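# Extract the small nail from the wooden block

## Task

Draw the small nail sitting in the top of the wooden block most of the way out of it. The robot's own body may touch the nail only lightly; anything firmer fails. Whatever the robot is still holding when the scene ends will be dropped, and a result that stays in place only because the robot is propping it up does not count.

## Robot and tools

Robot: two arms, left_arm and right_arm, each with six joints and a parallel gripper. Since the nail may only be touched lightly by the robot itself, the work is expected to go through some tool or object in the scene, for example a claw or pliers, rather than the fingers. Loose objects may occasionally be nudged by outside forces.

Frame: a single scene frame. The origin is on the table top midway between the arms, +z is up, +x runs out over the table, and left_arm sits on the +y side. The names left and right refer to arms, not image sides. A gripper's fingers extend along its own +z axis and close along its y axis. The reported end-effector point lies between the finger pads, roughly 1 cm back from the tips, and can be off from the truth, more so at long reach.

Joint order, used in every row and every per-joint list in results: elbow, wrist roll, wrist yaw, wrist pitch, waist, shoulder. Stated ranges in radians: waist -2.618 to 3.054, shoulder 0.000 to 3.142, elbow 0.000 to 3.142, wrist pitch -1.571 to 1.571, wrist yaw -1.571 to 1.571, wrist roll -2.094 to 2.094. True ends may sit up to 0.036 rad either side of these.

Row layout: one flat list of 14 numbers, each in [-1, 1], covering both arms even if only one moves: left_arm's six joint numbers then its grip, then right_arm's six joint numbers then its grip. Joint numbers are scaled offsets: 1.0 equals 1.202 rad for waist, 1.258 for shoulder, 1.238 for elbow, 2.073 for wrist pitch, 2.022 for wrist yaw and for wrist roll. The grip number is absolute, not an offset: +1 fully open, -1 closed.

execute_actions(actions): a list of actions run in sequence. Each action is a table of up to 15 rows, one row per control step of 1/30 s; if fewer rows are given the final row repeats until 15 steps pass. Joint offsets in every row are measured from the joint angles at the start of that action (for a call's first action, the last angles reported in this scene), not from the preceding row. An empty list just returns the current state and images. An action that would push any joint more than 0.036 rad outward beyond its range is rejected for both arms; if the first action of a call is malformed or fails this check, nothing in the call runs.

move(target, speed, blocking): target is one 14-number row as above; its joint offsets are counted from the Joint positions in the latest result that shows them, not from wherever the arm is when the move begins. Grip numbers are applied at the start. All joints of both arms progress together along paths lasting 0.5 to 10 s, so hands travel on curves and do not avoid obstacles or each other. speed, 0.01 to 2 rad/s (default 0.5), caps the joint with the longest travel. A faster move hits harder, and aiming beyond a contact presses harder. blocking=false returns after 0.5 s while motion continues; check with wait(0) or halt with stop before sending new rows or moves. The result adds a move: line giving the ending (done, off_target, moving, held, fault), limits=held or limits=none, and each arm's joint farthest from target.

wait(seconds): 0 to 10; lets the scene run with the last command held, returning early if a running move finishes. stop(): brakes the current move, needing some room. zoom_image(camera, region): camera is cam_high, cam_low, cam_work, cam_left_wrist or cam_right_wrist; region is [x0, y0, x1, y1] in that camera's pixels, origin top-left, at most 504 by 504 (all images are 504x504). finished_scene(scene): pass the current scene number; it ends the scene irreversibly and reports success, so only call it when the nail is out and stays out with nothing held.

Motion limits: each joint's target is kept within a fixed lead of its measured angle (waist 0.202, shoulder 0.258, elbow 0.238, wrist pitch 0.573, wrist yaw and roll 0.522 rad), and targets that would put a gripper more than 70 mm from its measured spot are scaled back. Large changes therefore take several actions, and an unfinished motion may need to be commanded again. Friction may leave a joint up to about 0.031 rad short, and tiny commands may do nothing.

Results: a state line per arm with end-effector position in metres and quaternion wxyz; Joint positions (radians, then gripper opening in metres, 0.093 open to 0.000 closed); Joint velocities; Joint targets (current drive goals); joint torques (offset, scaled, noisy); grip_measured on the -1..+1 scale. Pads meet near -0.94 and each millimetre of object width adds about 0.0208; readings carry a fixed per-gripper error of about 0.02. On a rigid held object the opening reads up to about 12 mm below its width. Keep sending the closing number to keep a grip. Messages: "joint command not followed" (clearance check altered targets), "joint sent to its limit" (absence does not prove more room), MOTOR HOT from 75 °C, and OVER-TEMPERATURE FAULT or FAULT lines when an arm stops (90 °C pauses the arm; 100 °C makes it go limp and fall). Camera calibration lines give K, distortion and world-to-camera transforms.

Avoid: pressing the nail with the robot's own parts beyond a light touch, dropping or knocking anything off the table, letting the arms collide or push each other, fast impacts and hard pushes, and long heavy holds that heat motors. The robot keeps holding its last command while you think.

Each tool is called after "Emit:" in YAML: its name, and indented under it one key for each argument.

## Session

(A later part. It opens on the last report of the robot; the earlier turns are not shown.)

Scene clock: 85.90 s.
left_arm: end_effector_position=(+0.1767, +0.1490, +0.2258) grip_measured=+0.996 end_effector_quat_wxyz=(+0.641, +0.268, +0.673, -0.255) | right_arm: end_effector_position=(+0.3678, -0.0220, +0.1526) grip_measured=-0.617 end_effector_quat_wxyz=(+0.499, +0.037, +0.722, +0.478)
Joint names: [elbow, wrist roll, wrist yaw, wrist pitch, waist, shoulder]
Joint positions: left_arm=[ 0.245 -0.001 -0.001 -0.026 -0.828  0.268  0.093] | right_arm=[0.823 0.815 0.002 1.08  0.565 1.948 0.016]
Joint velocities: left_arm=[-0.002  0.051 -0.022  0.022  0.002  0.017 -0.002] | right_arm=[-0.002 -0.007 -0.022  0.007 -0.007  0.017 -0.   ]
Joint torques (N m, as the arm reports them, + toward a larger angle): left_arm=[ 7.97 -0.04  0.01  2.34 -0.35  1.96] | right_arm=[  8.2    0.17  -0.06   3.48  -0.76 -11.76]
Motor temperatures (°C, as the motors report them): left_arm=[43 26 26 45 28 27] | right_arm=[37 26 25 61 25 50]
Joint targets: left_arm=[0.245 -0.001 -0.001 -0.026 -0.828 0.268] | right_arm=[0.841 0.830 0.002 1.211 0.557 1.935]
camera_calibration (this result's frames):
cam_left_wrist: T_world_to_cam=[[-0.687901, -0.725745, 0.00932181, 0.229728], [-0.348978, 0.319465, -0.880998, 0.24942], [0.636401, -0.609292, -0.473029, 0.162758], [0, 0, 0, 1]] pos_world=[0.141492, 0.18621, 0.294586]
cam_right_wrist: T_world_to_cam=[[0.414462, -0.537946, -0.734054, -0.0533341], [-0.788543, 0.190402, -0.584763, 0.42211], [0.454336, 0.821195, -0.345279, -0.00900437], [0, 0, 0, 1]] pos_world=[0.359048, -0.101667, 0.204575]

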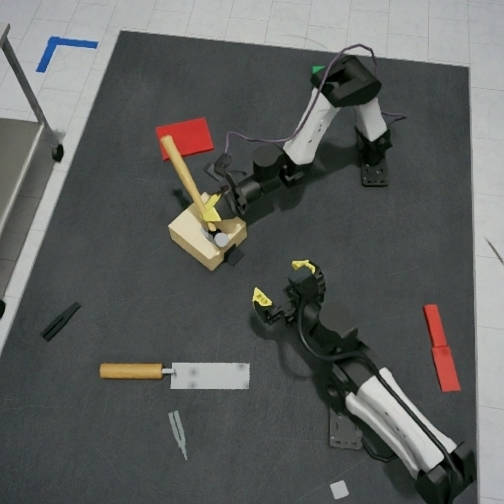

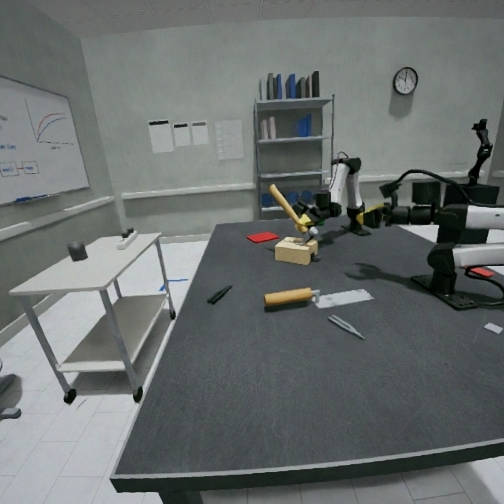

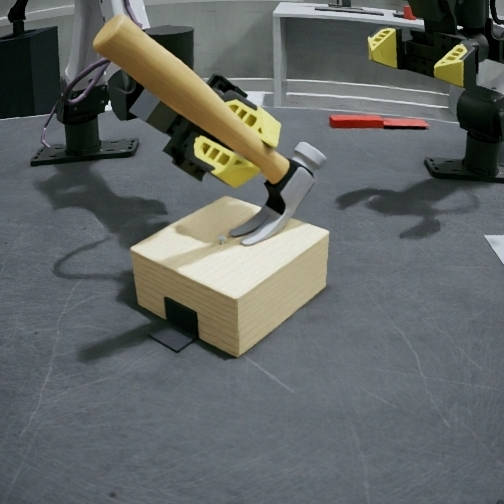

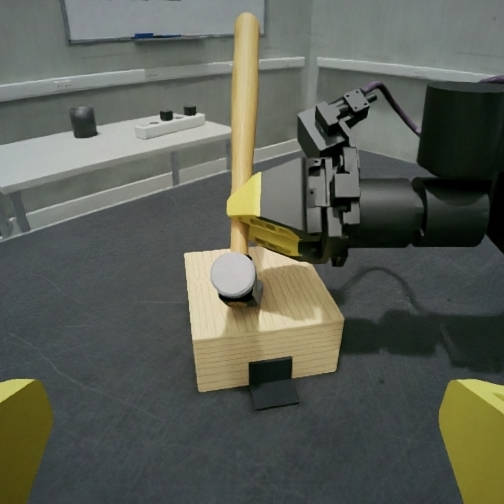

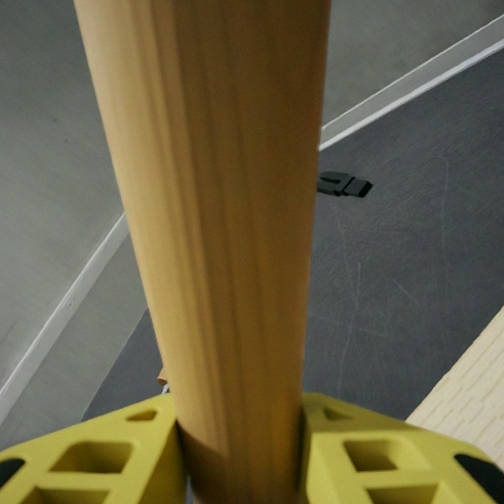

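Emit:
execute_actions:
  actions:
    - [[0,0,0,0,0,0,1,0.015,0.008,0,0.055,-0.008,-0.01,-1],[0,0,0,0,0,0,1,0.015,0.008,0,0.05,-0.012,-0.01,-1],[0,0,0,0,0,0,1,0.015,0.008,0,0.05,-0.016,-0.01,-1],[0,0,0,0,0,0,1,0.015,0.008,0,0.05,-0.02,-0.01,-1],[0,0,0,0,0,0,1,0.015,0.008,0,0.05,-0.024,-0.01,-1],[0,0,0,0,0,0,1,0.015,0.008,0,0.05,-0.028,-0.01,-1],[0,0,0,0,0,0,1,0.015,0.008,0,0.05,-0.032,-0.01,-1],[0,0,0,0,0,0,1,0.015,0.008,0,0.05,-0.036,-0.01,-1],[0,0,0,0,0,0,1,0.015,0.008,0,0.05,-0.04,-0.01,-1],[0,0,0,0,0,0,1,0.015,0.008,0,0.05,-0.044,-0.01,-1],[0,0,0,0,0,0,1,0.015,0.008,0,0.05,-0.048,-0.01,-1]]

Emit:
zoom_image:
  camera: "cam_work"
  region: [190, 180, 290, 280]

Scene clock: 95.67 s.
left_arm: end_effector_position=(+0.1767, +0.1490, +0.2258) grip_measured=+0.996 end_effector_quat_wxyz=(+0.641, +0.268, +0.673, -0.255) | right_arm: end_effector_position=(+0.3842, -0.0420, +0.1526) grip_measured=-0.617 end_effector_quat_wxyz=(+0.509, +0.056, +0.721, +0.467)
Joint names: [elbow, wrist roll, wrist yaw, wrist pitch, waist, shoulder]
Joint positions: left_arm=[ 0.245 -0.001 -0.001 -0.026 -0.828  0.268  0.093] | right_arm=[0.823 0.819 0.001 1.08  0.515 1.948 0.016]
Joint velocities: left_arm=[-0.002 -0.037 -0.022  0.037  0.002  0.002 -0.002] | right_arm=[-0.007  0.007 -0.007  0.007 -0.002 -0.027 -0.001]
Joint torques (N m, as the arm reports them, + toward a larger angle): left_arm=[ 8.03 -0.05 -0.01  2.34 -0.23  2.02] | right_arm=[  8.16   0.09  -0.06   3.25  -0.82 -11.76]
Motor temperatures (°C, as the motors report them): left_arm=[43 26 26 45 28 27] | right_arm=[37 26 25 63 25 51]
Joint targets: left_arm=[0.245 -0.001 -0.001 -0.026 -0.828 0.268] | right_arm=[0.841 0.832 0.002 1.184 0.507 1.936]
camera_calibration (this result's frames):
cam_left_wrist: T_world_to_cam=[[-0.687901, -0.725745, 0.00932181, 0.229728], [-0.348978, 0.319465, -0.880998, 0.24942], [0.636401, -0.609292, -0.473029, 0.162758], [0, 0, 0, 1]] pos_world=[0.141492, 0.18621, 0.294586]
cam_right_wrist: T_world_to_cam=[[0.385636, -0.555895, -0.736387, -0.0602177], [-0.779339, 0.230963, -0.582483, 0.436719], [0.493877, 0.798522, -0.344163, -0.01642], [0, 0, 0, 1]] pos_world=[0.371684, -0.121229, 0.204387]

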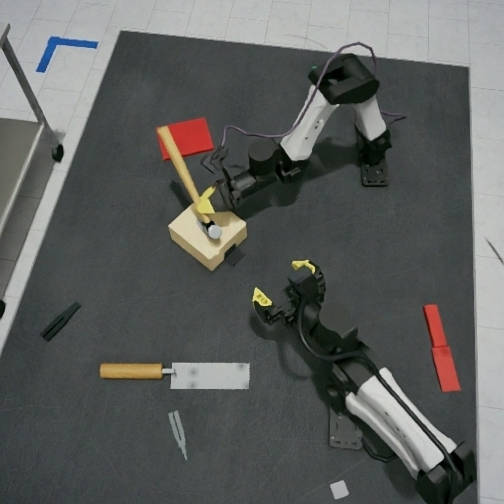

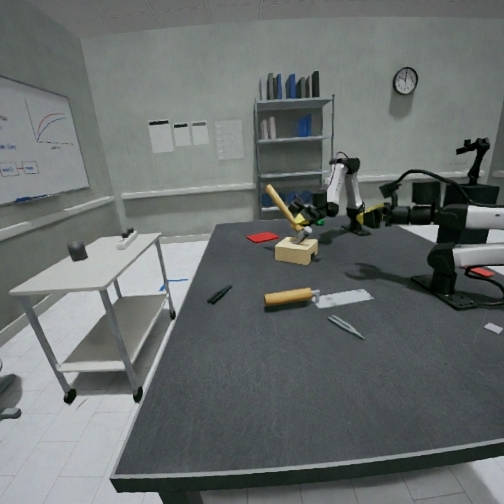

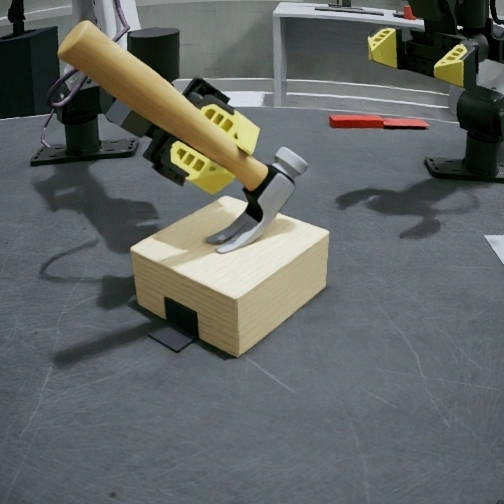

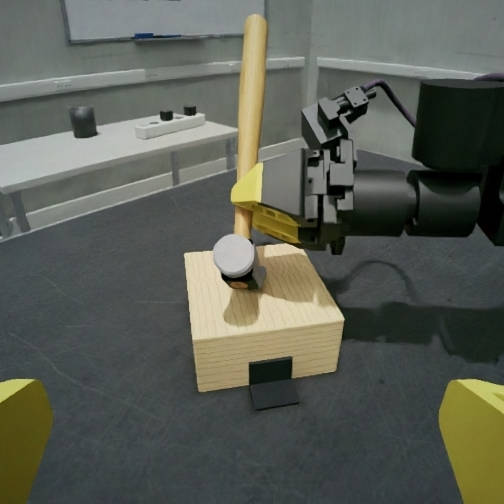

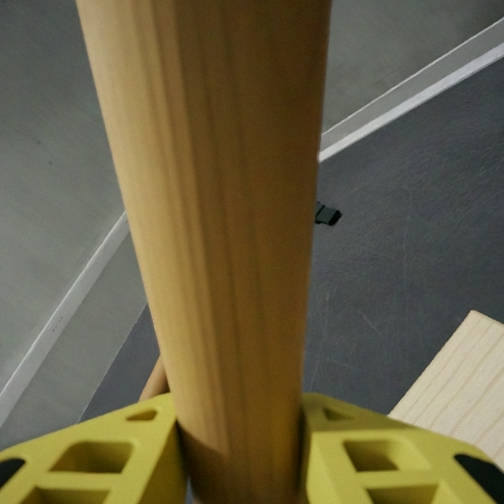

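Region (190, 180, 290, 280) of cam_work's 504x504 image, scaled by 5.040, with more detail than that image has.

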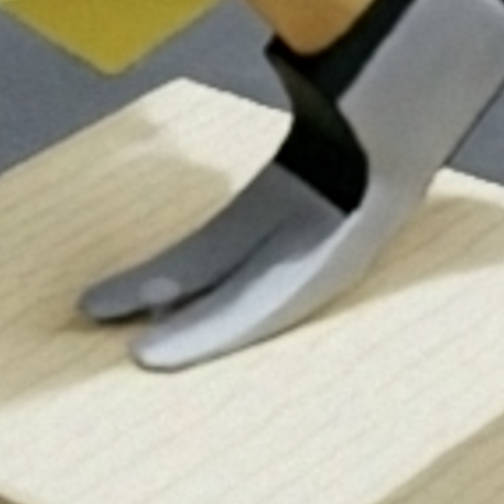

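Emit:
move:
  target: [0.61,0,0,0.275,0,1,0.3, 0.015,-0.16,0,0.02,0.022,-0.01,-1]
  speed: 0.8

Emit:
zoom_image:
  camera: "cam_work"
  region: [190, 180, 290, 280]

Scene clock: 104.77 s.
left_arm: end_effector_position=(+0.3469, -0.0126, +0.2978) grip_measured=+0.302 end_effector_quat_wxyz=(+0.651, +0.264, +0.662, -0.260) | right_arm: end_effector_position=(+0.3749, -0.0307, +0.1501) grip_measured=-0.617 end_effector_quat_wxyz=(+0.549, -0.043, +0.725, +0.414)
Joint names: [elbow, wrist roll, wrist yaw, wrist pitch, waist, shoulder]
Joint positions: left_arm=[ 0.972 -0.001 -0.001  0.528 -0.828  1.516  0.06 ] | right_arm=[ 0.823  0.587 -0.017  1.07   0.537  1.948  0.016]
Joint velocities: left_arm=[-0.007 -0.037 -0.081 -0.022 -0.017  0.002 -0.002] | right_arm=[ 0.002  0.051 -0.066  0.037 -0.007  0.002 -0.001]
Joint torques (N m, as the arm reports them, + toward a larger angle): left_arm=[10.07 -0.06 -0.01  2.53 -0.29 -5.03] | right_arm=[  8.17  -1.06   0.13   2.76   0.14 -11.5 ]
Motor temperatures (°C, as the motors report them): left_arm=[44 26 26 46 28 27] | right_arm=[38 26 25 62 25 52]
Joint targets: left_arm=[1.000 -0.001 -0.001 0.545 -0.828 1.526] | right_arm=[0.841 0.495 0.002 1.122 0.541 1.936]
move: off_target (left_arm, right_arm); limits=none; left_arm: farthest joint: the elbow, 0.028 radians from its target (0.756 radians at the start); right_arm: farthest joint: the wrist roll, 0.091 radians from its target (0.323 radians at the start)
camera_calibration (this result's frames):
cam_left_wrist: T_world_to_cam=[[-0.688123, -0.725534, 0.00934793, 0.228906], [-0.327839, 0.29939, -0.89604, 0.420752], [0.647308, -0.61965, -0.443876, -0.0225761], [0, 0, 0, 1]] pos_world=[0.310068, 0.0261208, 0.364849]
cam_right_wrist: T_world_to_cam=[[0.507555, -0.65332, -0.561747, -0.127107], [-0.697338, 0.0714572, -0.713171, 0.409394], [0.50607, 0.753702, -0.419317, -0.0163612], [0, 0, 0, 1]] pos_world=[0.35828, -0.099964, 0.213705]

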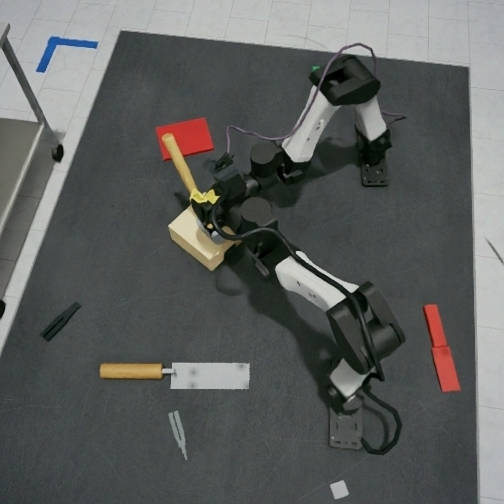

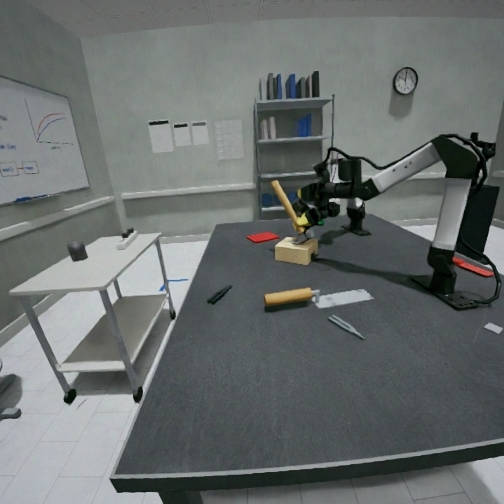

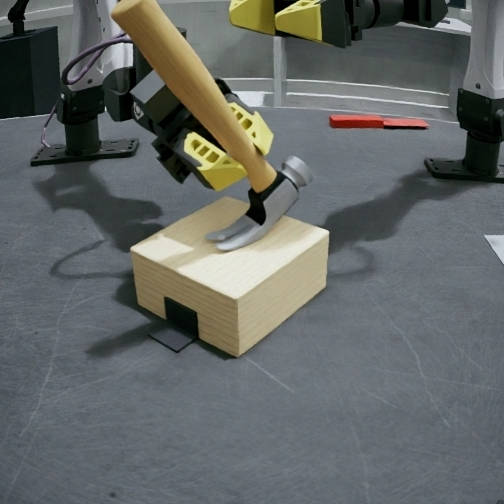

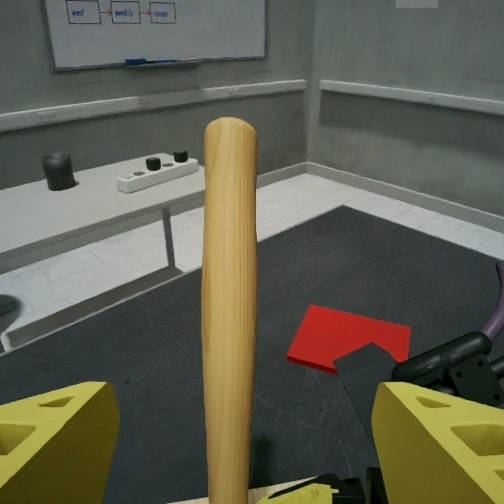

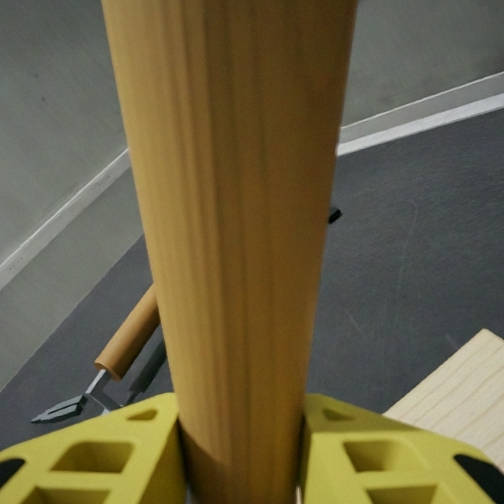

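Region (190, 180, 290, 280) of cam_work's 504x504 image, scaled by 5.040, with more detail than that image has.

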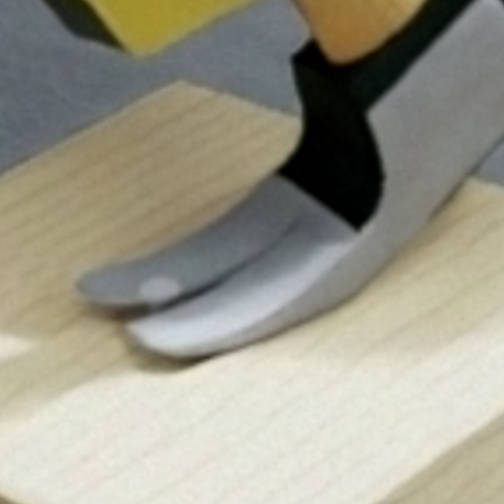

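Emit:
move:
  target: [0,0,0,0,0.02,0,0.3, 0.015,0.055,0.015,0.045,-0.042,-0.01,-1]
  speed: 0.1

Emit:
zoom_image:
  camera: "cam_work"
  region: [190, 180, 290, 280]

Scene clock: 114.60 s.
left_arm: end_effector_position=(+0.3523, -0.0069, +0.2979) grip_measured=+0.302 end_effector_quat_wxyz=(+0.654, +0.258, +0.664, -0.255) | right_arm: end_effector_position=(+0.3832, -0.0412, +0.1513) grip_measured=-0.617 end_effector_quat_wxyz=(+0.532, +0.007, +0.725, +0.439)
Joint names: [elbow, wrist roll, wrist yaw, wrist pitch, waist, shoulder]
Joint positions: left_arm=[ 0.972 -0.001 -0.001  0.528 -0.812  1.516  0.06 ] | right_arm=[ 0.822  0.698 -0.019  1.076  0.51   1.948  0.016]
Joint velocities: left_arm=[ 0.012 -0.051  0.007 -0.007  0.002  0.002 -0.001] | right_arm=[ 0.002 -0.051 -0.095 -0.037 -0.017 -0.007  0.   ]
Joint torques (N m, as the arm reports them, + toward a larger angle): left_arm=[ 7.93 -0.06  0.    2.33  0.37 -5.73] | right_arm=[  8.25  -0.02   0.24   3.09  -2.17 -11.65]
Motor temperatures (°C, as the motors report them): left_arm=[45 26 26 46 28 28] | right_arm=[38 26 25 61 25 53]
Joint targets: left_arm=[0.972 -0.001 -0.001 0.528 -0.804 1.516] | right_arm=[0.841 0.698 0.013 1.163 0.486 1.936]
move: off_target (right_arm); limits=none; left_arm: farthest joint: the waist, 0.008 radians from its target (0.024 radians at the start); right_arm: farthest joint: the wrist pitch, 0.087 radians from its target (0.093 radians at the start)
camera_calibration (this result's frames):
cam_left_wrist: T_world_to_cam=[[-0.676413, -0.736463, 0.00934817, 0.232532], [-0.332342, 0.293868, -0.896209, 0.422472], [0.657277, -0.609315, -0.443534, -0.0259919], [0, 0, 0, 1]] pos_world=[0.314777, 0.031263, 0.364922]
cam_right_wrist: T_world_to_cam=[[0.447322, -0.613817, -0.650485, -0.0994372], [-0.739866, 0.154666, -0.654734, 0.427617], [0.502495, 0.774149, -0.384957, -0.0151615], [0, 0, 0, 1]] pos_world=[0.368479, -0.115437, 0.209457]

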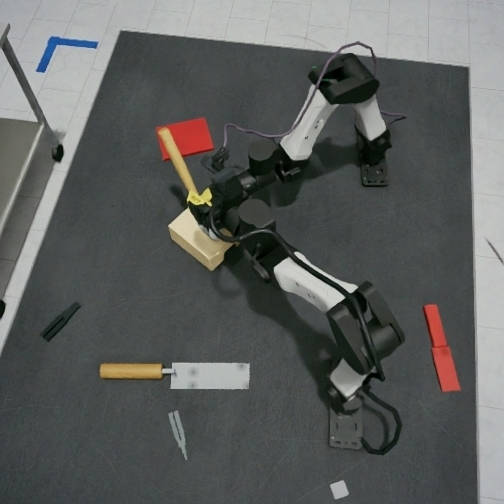

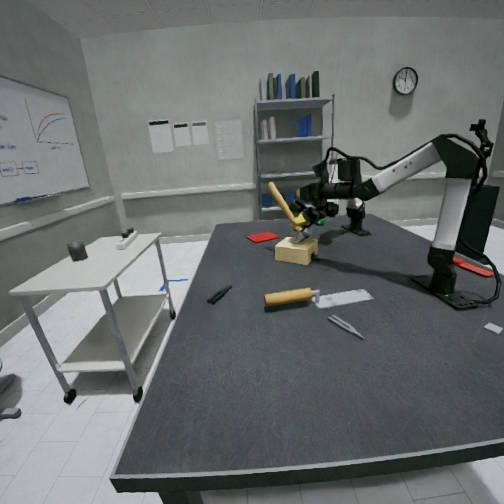

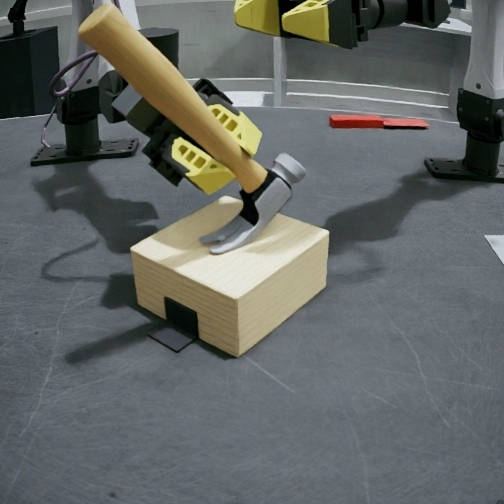

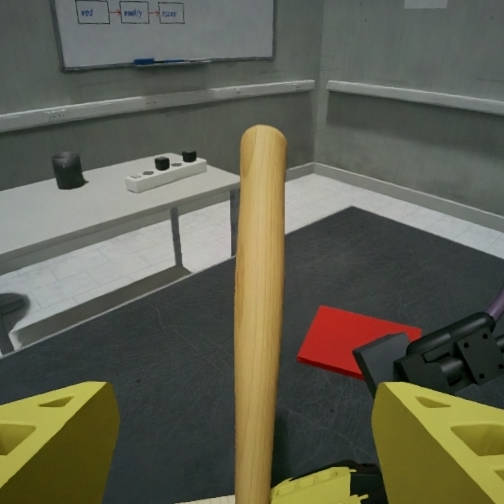

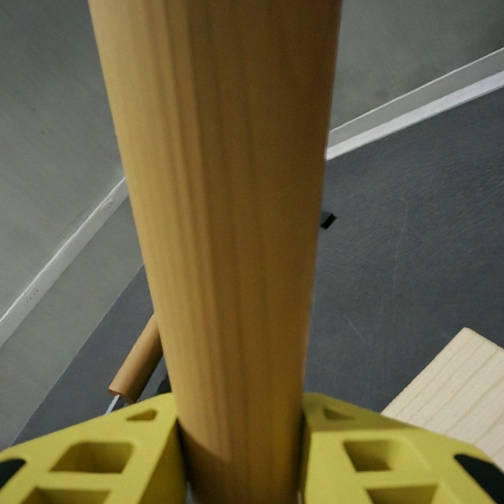

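Region (190, 180, 290, 280) of cam_work's 504x504 image, scaled by 5.040, with more detail than that image has.

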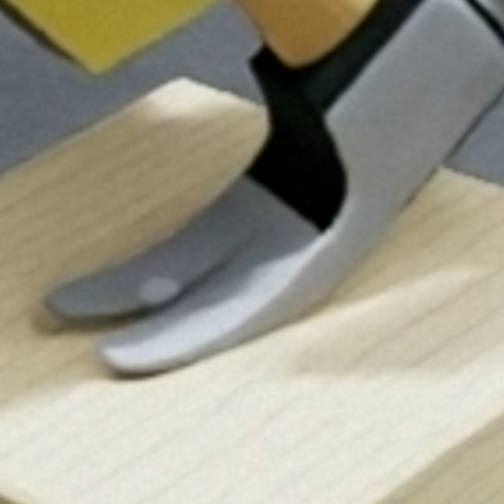

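Emit:
move:
  target: [0,0,0,0,0,0,0.3, 0.015,-0.17,0,0.02,0.022,-0.01,-1]
  speed: 0.25

Emit:
zoom_image:
  camera: "cam_work"
  region: [190, 180, 290, 280]

Scene clock: 125.00 s.
left_arm: end_effector_position=(+0.3523, -0.0069, +0.2979) grip_measured=+0.302 end_effector_quat_wxyz=(+0.654, +0.258, +0.664, -0.255) | right_arm: end_effector_position=(+0.3744, -0.0331, +0.1493) grip_measured=-0.618 end_effector_quat_wxyz=(+0.565, -0.078, +0.721, +0.392)
Joint names: [elbow, wrist roll, wrist yaw, wrist pitch, waist, shoulder]
Joint positions: left_arm=[ 0.972 -0.001 -0.001  0.528 -0.812  1.516  0.06 ] | right_arm=[ 0.813  0.498 -0.034  1.083  0.528  1.948  0.016]
Joint velocities: left_arm=[ 0.002  0.022 -0.037  0.022 -0.002  0.002  0.   ] | right_arm=[-0.007 -0.095 -0.007 -0.037  0.002  0.002 -0.001]
Joint torques (N m, as the arm reports them, + toward a larger angle): left_arm=[ 7.92 -0.06  0.    2.32 -0.26 -5.78] | right_arm=[  8.84  -1.69   0.11   2.56   0.5  -11.85]
Motor temperatures (°C, as the motors report them): left_arm=[45 26 26 46 28 29] | right_arm=[38 26 25 62 25 54]
Joint targets: left_arm=[0.972 -0.001 -0.001 0.528 -0.812 1.516] | right_arm=[0.840 0.355 -0.019 1.118 0.537 1.936]
move: off_target (right_arm); limits=none; left_arm: farthest joint: the waist, 0.000 radians from its target (0.000 radians at the start); right_arm: farthest joint: the wrist roll, 0.143 radians from its target (0.344 radians at the start)
camera_calibration (this result's frames):
cam_left_wrist: T_world_to_cam=[[-0.676413, -0.736463, 0.00934817, 0.232532], [-0.332342, 0.293868, -0.896209, 0.422472], [0.657277, -0.609315, -0.443534, -0.0259919], [0, 0, 0, 1]] pos_world=[0.314777, 0.031263, 0.364922]
cam_right_wrist: T_world_to_cam=[[0.547624, -0.680324, -0.487101, -0.15591], [-0.654082, 0.0149795, -0.756275, 0.396968], [0.521808, 0.732759, -0.436785, -0.0185983], [0, 0, 0, 1]] pos_world=[0.354734, -0.0983874, 0.216149]

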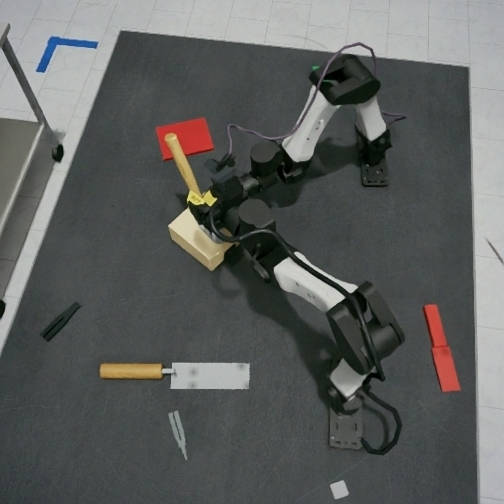

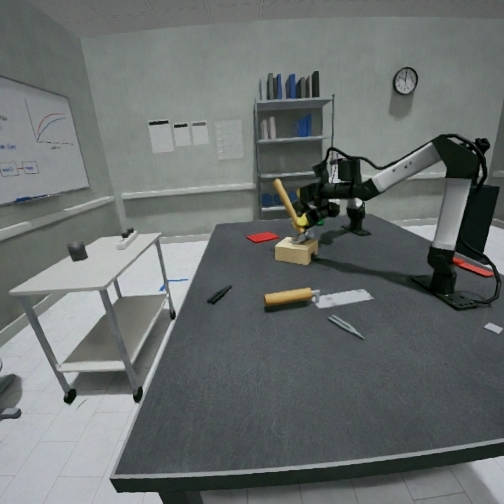

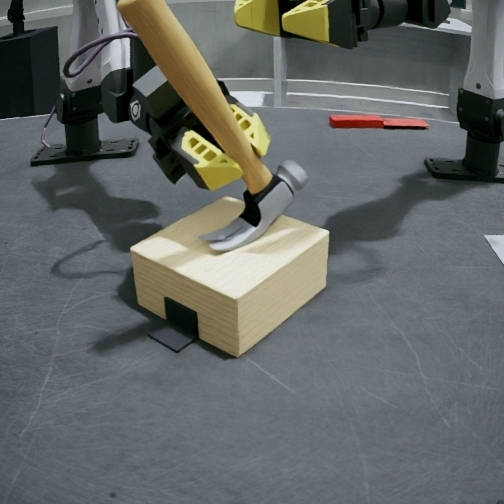

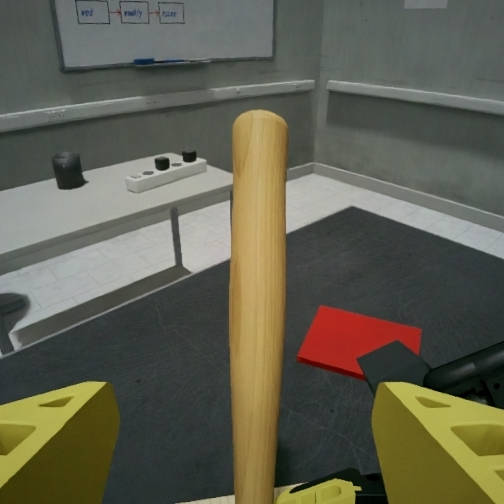

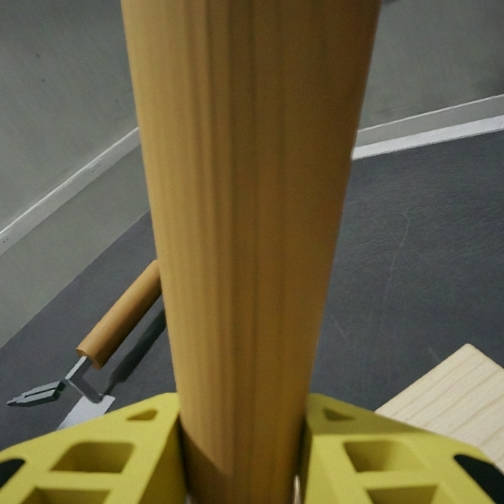

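Region (190, 180, 290, 280) of cam_work's 504x504 image, scaled by 5.040, with more detail than that image has.

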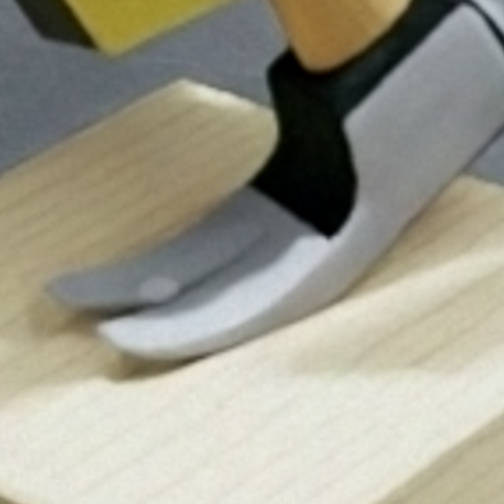

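Emit:
move:
  target: [0.748,0,0,-0.293,0,0.44,0.3, 0.02,-0.04,0.007,0.01,0,-0.01,-1]
  speed: 0.6

Scene clock: 140.03 s.
left_arm: end_effector_position=(+0.4559, -0.1021, +0.3046) grip_measured=+0.302 end_effector_quat_wxyz=(+0.574, +0.286, +0.734, -0.223) | right_arm: end_effector_position=(+0.3737, -0.0335, +0.1487) grip_measured=-0.618 end_effector_quat_wxyz=(+0.563, -0.073, +0.722, +0.396)
Joint names: [elbow, wrist roll, wrist yaw, wrist pitch, waist, shoulder]
Joint positions: left_arm=[ 1.875 -0.001 -0.001 -0.066 -0.812  2.053  0.06 ] | right_arm=[ 0.809  0.511 -0.035  1.087  0.528  1.948  0.016]
Joint velocities: left_arm=[-0.002  0.022 -0.081 -0.022 -0.012 -0.012 -0.001] | right_arm=[ 0.007  0.022  0.022  0.037 -0.017 -0.012 -0.   ]
Joint torques (N m, as the arm reports them, + toward a larger angle): left_arm=[10.04 -0.06  0.01  2.23 -0.26 -9.16] | right_arm=[  9.02  -1.09   0.06   2.41  -0.22 -11.66]
Motor temperatures (°C, as the motors report them): left_arm=[45 26 26 47 28 31] | right_arm=[39 28 25 60 25 55]
Joint targets: left_arm=[1.898 -0.001 -0.001 -0.079 -0.812 2.069] | right_arm=[0.837 0.417 -0.020 1.104 0.528 1.936]
move: off_target (left_arm, right_arm); limits=none; left_arm: farthest joint: the elbow, 0.023 radians from its target (0.926 radians at the start); right_arm: farthest joint: the wrist roll, 0.094 radians from its target (0.080 radians at the start)
camera_calibration (this result's frames):
cam_left_wrist: T_world_to_cam=[[-0.67487, -0.737883, 0.00896141, 0.231648], [-0.473067, 0.423284, -0.772683, 0.530663], [0.566356, -0.525699, -0.634729, -0.0409038], [0, 0, 0, 1]] pos_world=[0.430537, -0.0751949, 0.381995]
cam_right_wrist: T_world_to_cam=[[0.543486, -0.675441, -0.498399, -0.152731], [-0.660494, 0.0223244, -0.7505, 0.397782], [0.518045, 0.737076, -0.433992, -0.0170613], [0, 0, 0, 1]] pos_world=[0.354578, -0.0994657, 0.21501]

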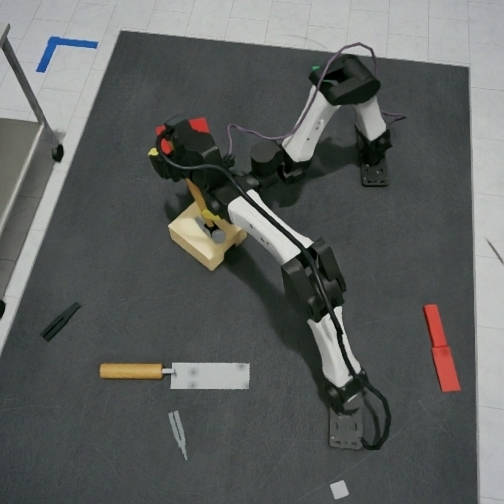

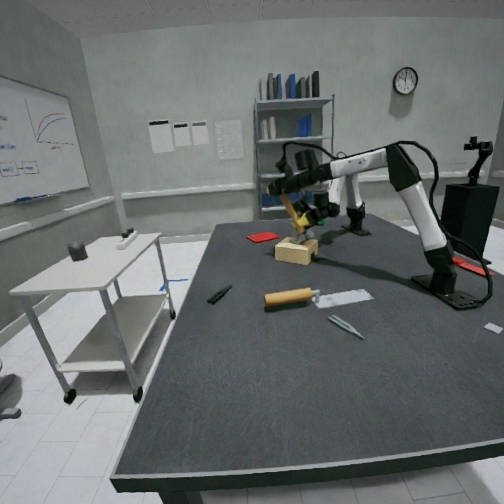

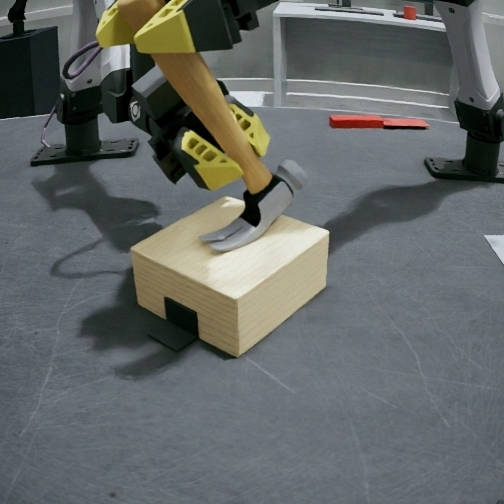

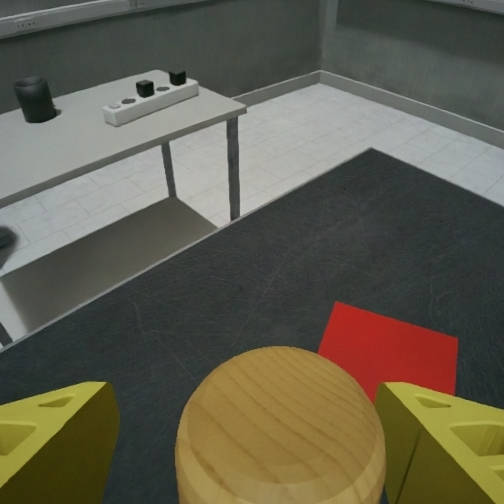

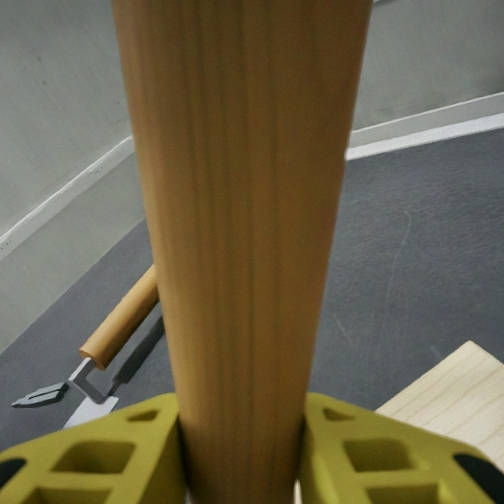

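Emit:
execute_actions:
  actions:
    - [[0,0,0,0,-0.013,0,0.3,0.025,-0.04,0.007,0.008,0,-0.01,-1],[0,0,0,0,-0.013,0,0.1,0.025,-0.04,0.007,0.008,0,-0.01,-1],[0,0,0,0,-0.013,0,-0.1,0.025,-0.04,0.007,0.008,0,-0.01,-1],[0,0,0,0,-0.013,0,-0.1,0.025,-0.04,0.007,0.008,0,-0.01,-1],[0,0,0,0,-0.013,0,-0.2,0.025,-0.04,0.007,0.008,0,-0.01,-1],[0,0,0,0,-0.013,0,-0.3,0.025,-0.04,0.007,0.008,0,-0.01,-1],[0,0,0,0,-0.013,0,-1,0.025,-0.04,0.007,0.008,0,-0.01,-1]]

Emit:
move:
  target: [-0.227,0,0,0.04,0.017,-0.267,-1, 0.025,-0.15,0.007,0.01,0.027,-0.01,-1]
  speed: 0.15

Emit:
zoom_image:
  camera: "cam_work"
  region: [190, 180, 290, 280]

Scene clock: 157.10 s.
left_arm: end_effector_position=(+0.4520, -0.1063, +0.3044) grip_measured=-0.675 end_effector_quat_wxyz=(+0.573, +0.292, +0.732, -0.225) | right_arm: end_effector_position=(+0.3737, -0.0335, +0.1487) grip_measured=-0.617 end_effector_quat_wxyz=(+0.563, -0.073, +0.722, +0.396)
Joint names: [elbow, wrist roll, wrist yaw, wrist pitch, waist, shoulder]
Joint positions: left_arm=[ 1.875  0.006  0.001 -0.067 -0.82   2.053  0.013] | right_arm=[ 0.809  0.511 -0.035  1.087  0.528  1.948  0.016]
Joint velocities: left_arm=[-0.002  0.022  0.051  0.022  0.007 -0.002  0.001] | right_arm=[-0.002 -0.037 -0.066 -0.022  0.007 -0.007  0.   ]
Joint torques (N m, as the arm reports them, + toward a larger angle): left_arm=[  8.19  -0.12  -0.01   2.35  -0.83 -10.34] | right_arm=[  9.12  -0.96   0.1    2.43   0.01 -11.82]
Motor temperatures (°C, as the motors report them): left_arm=[48 26 26 47 28 35] | right_arm=[39 28 25 59 25 55]
Joint targets: left_arm=[1.875 -0.001 -0.001 -0.066 -0.827 2.053] | right_arm=[0.840 0.430 -0.021 1.104 0.528 1.936]
camera_calibration (this result's frames):
cam_left_wrist: T_world_to_cam=[[-0.683897, -0.729573, 0.00285162, 0.232807], [-0.465036, 0.432903, -0.772229, 0.527686], [0.562163, -0.529451, -0.635338, -0.0393033], [0, 0, 0, 1]] pos_world=[0.426703, -0.0793959, 0.381859]
cam_right_wrist: T_world_to_cam=[[0.543634, -0.675322, -0.4984, -0.152736], [-0.660271, 0.0225044, -0.75069, 0.397805], [0.518174, 0.73718, -0.433661, -0.0171192], [0, 0, 0, 1]] pos_world=[0.354562, -0.0994786, 0.215081]

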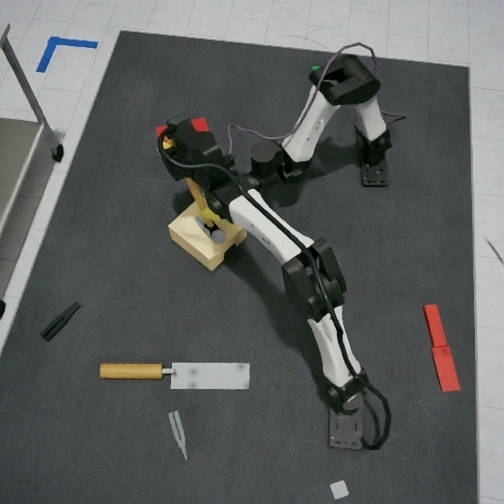

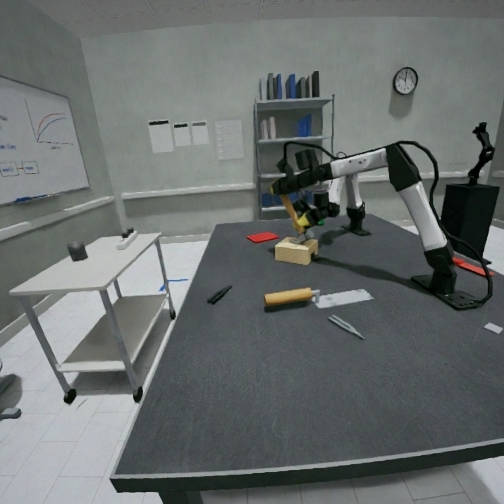

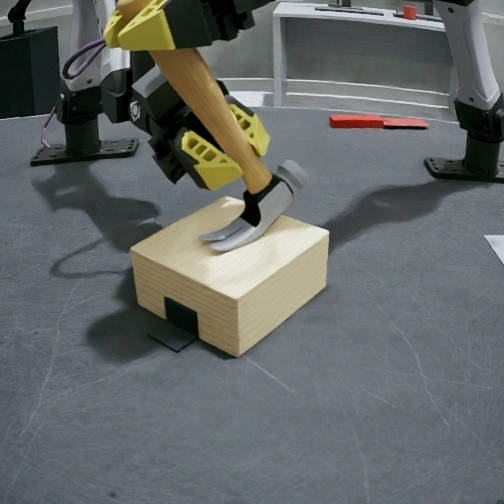

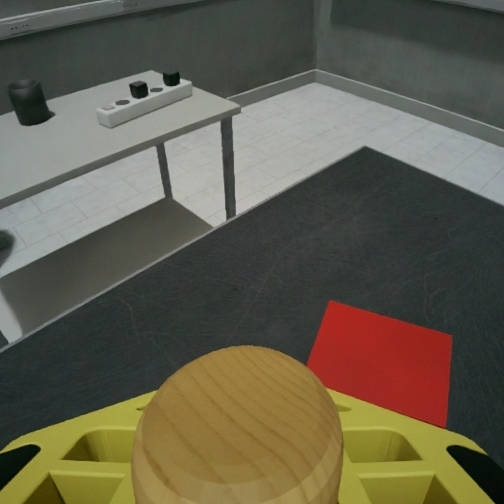

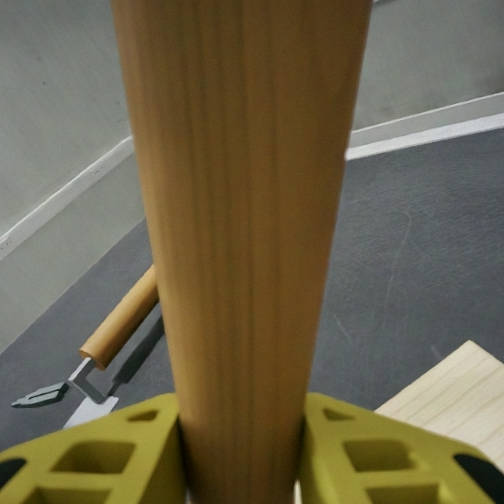

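Scene clock: 159.67 s.
left_arm: end_effector_position=(+0.4154, -0.0751, +0.3202) grip_measured=-0.675 end_effector_quat_wxyz=(+0.589, +0.294, +0.716, -0.233) | right_arm: end_effector_position=(+0.3619, -0.0232, +0.1468) grip_measured=-0.618 end_effector_quat_wxyz=(+0.594, -0.155, +0.709, +0.348)
Joint names: [elbow, wrist roll, wrist yaw, wrist pitch, waist, shoulder]
Joint positions: left_arm=[ 1.607  0.015  0.014  0.039 -0.82   1.845  0.013] | right_arm=[ 0.798  0.313 -0.038  1.098  0.557  1.948  0.016]
Joint velocities: left_arm=[-0.007 -0.051 -0.066  0.022 -0.007  0.007 -0.   ] | right_arm=[-0.002 -0.037  0.007  0.007 -0.022 -0.012  0.   ]
Joint torques (N m, as the arm reports them, + toward a larger angle): left_arm=[  7.14  -0.14  -0.13   2.12   1.37 -17.56] | right_arm=[  9.93  -1.23   0.13   2.32   0.16 -11.59]
Motor temperatures (°C, as the motors report them): left_arm=[47 26 26 46 28 37] | right_arm=[39 28 25 59 25 55]
Joint targets: left_arm=[1.593 0.006 0.001 0.016 -0.800 1.717] | right_arm=[0.840 0.207 -0.021 1.108 0.561 1.936]
move: off_target (left_arm, right_arm); limits=none; left_arm: farthest joint: the shoulder, 0.128 radians from its target (0.335 radians at the start); right_arm: farthest joint: the wrist roll, 0.105 radians from its target (0.303 radians at the start)
camera_calibration (this result's frames):
cam_left_wrist: T_world_to_cam=[[-0.694781, -0.719213, -0.00353509, 0.237803], [-0.429299, 0.418649, -0.800272, 0.502399], [0.577046, -0.554497, -0.599626, -0.0117066], [0, 0, 0, 1]] pos_world=[0.387656, -0.0457894, 0.395877]
cam_right_wrist: T_world_to_cam=[[0.62688, -0.710978, -0.318641, -0.197682], [-0.554551, -0.119901, -0.823466, 0.357525], [0.547261, 0.692917, -0.469437, -0.0257906], [0, 0, 0, 1]] pos_world=[0.336303, -0.0798096, 0.219313]

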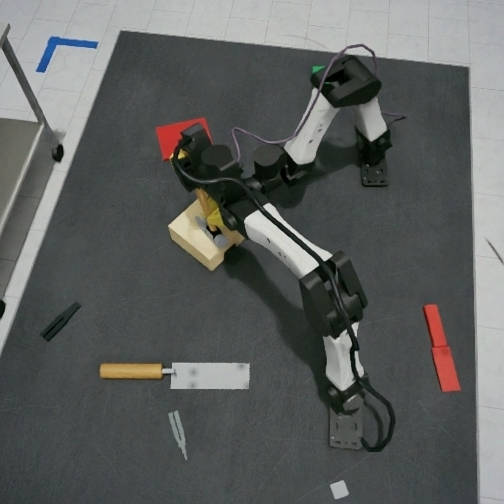

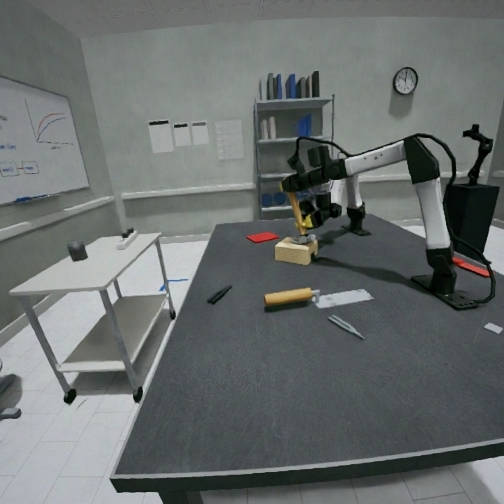

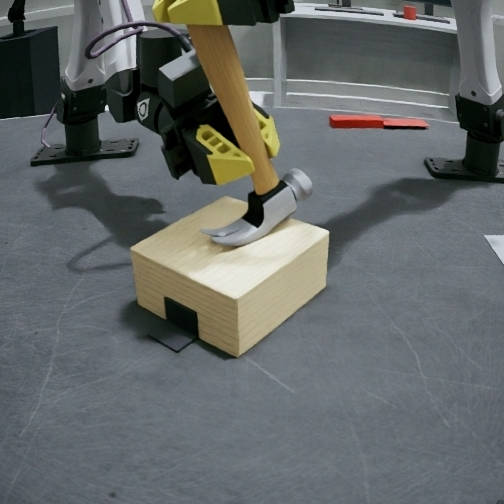

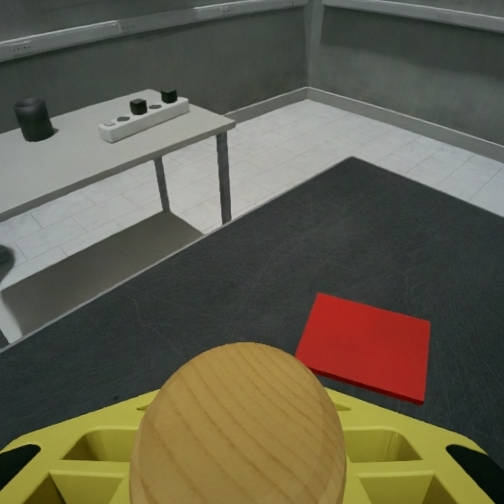

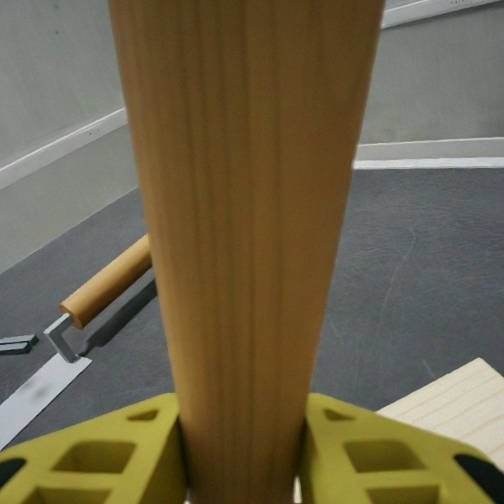

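Region (190, 180, 290, 280) of cam_work's 504x504 image, scaled by 5.040, with more detail than that image has.

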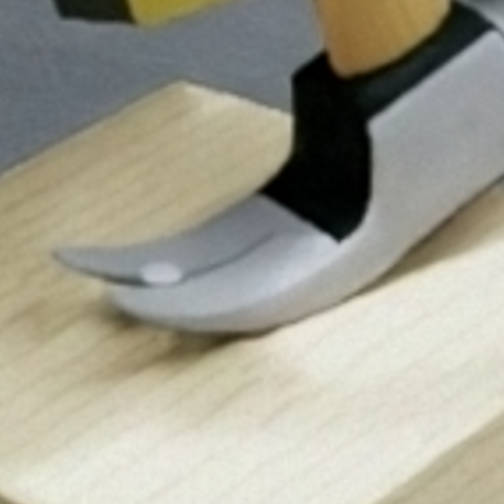

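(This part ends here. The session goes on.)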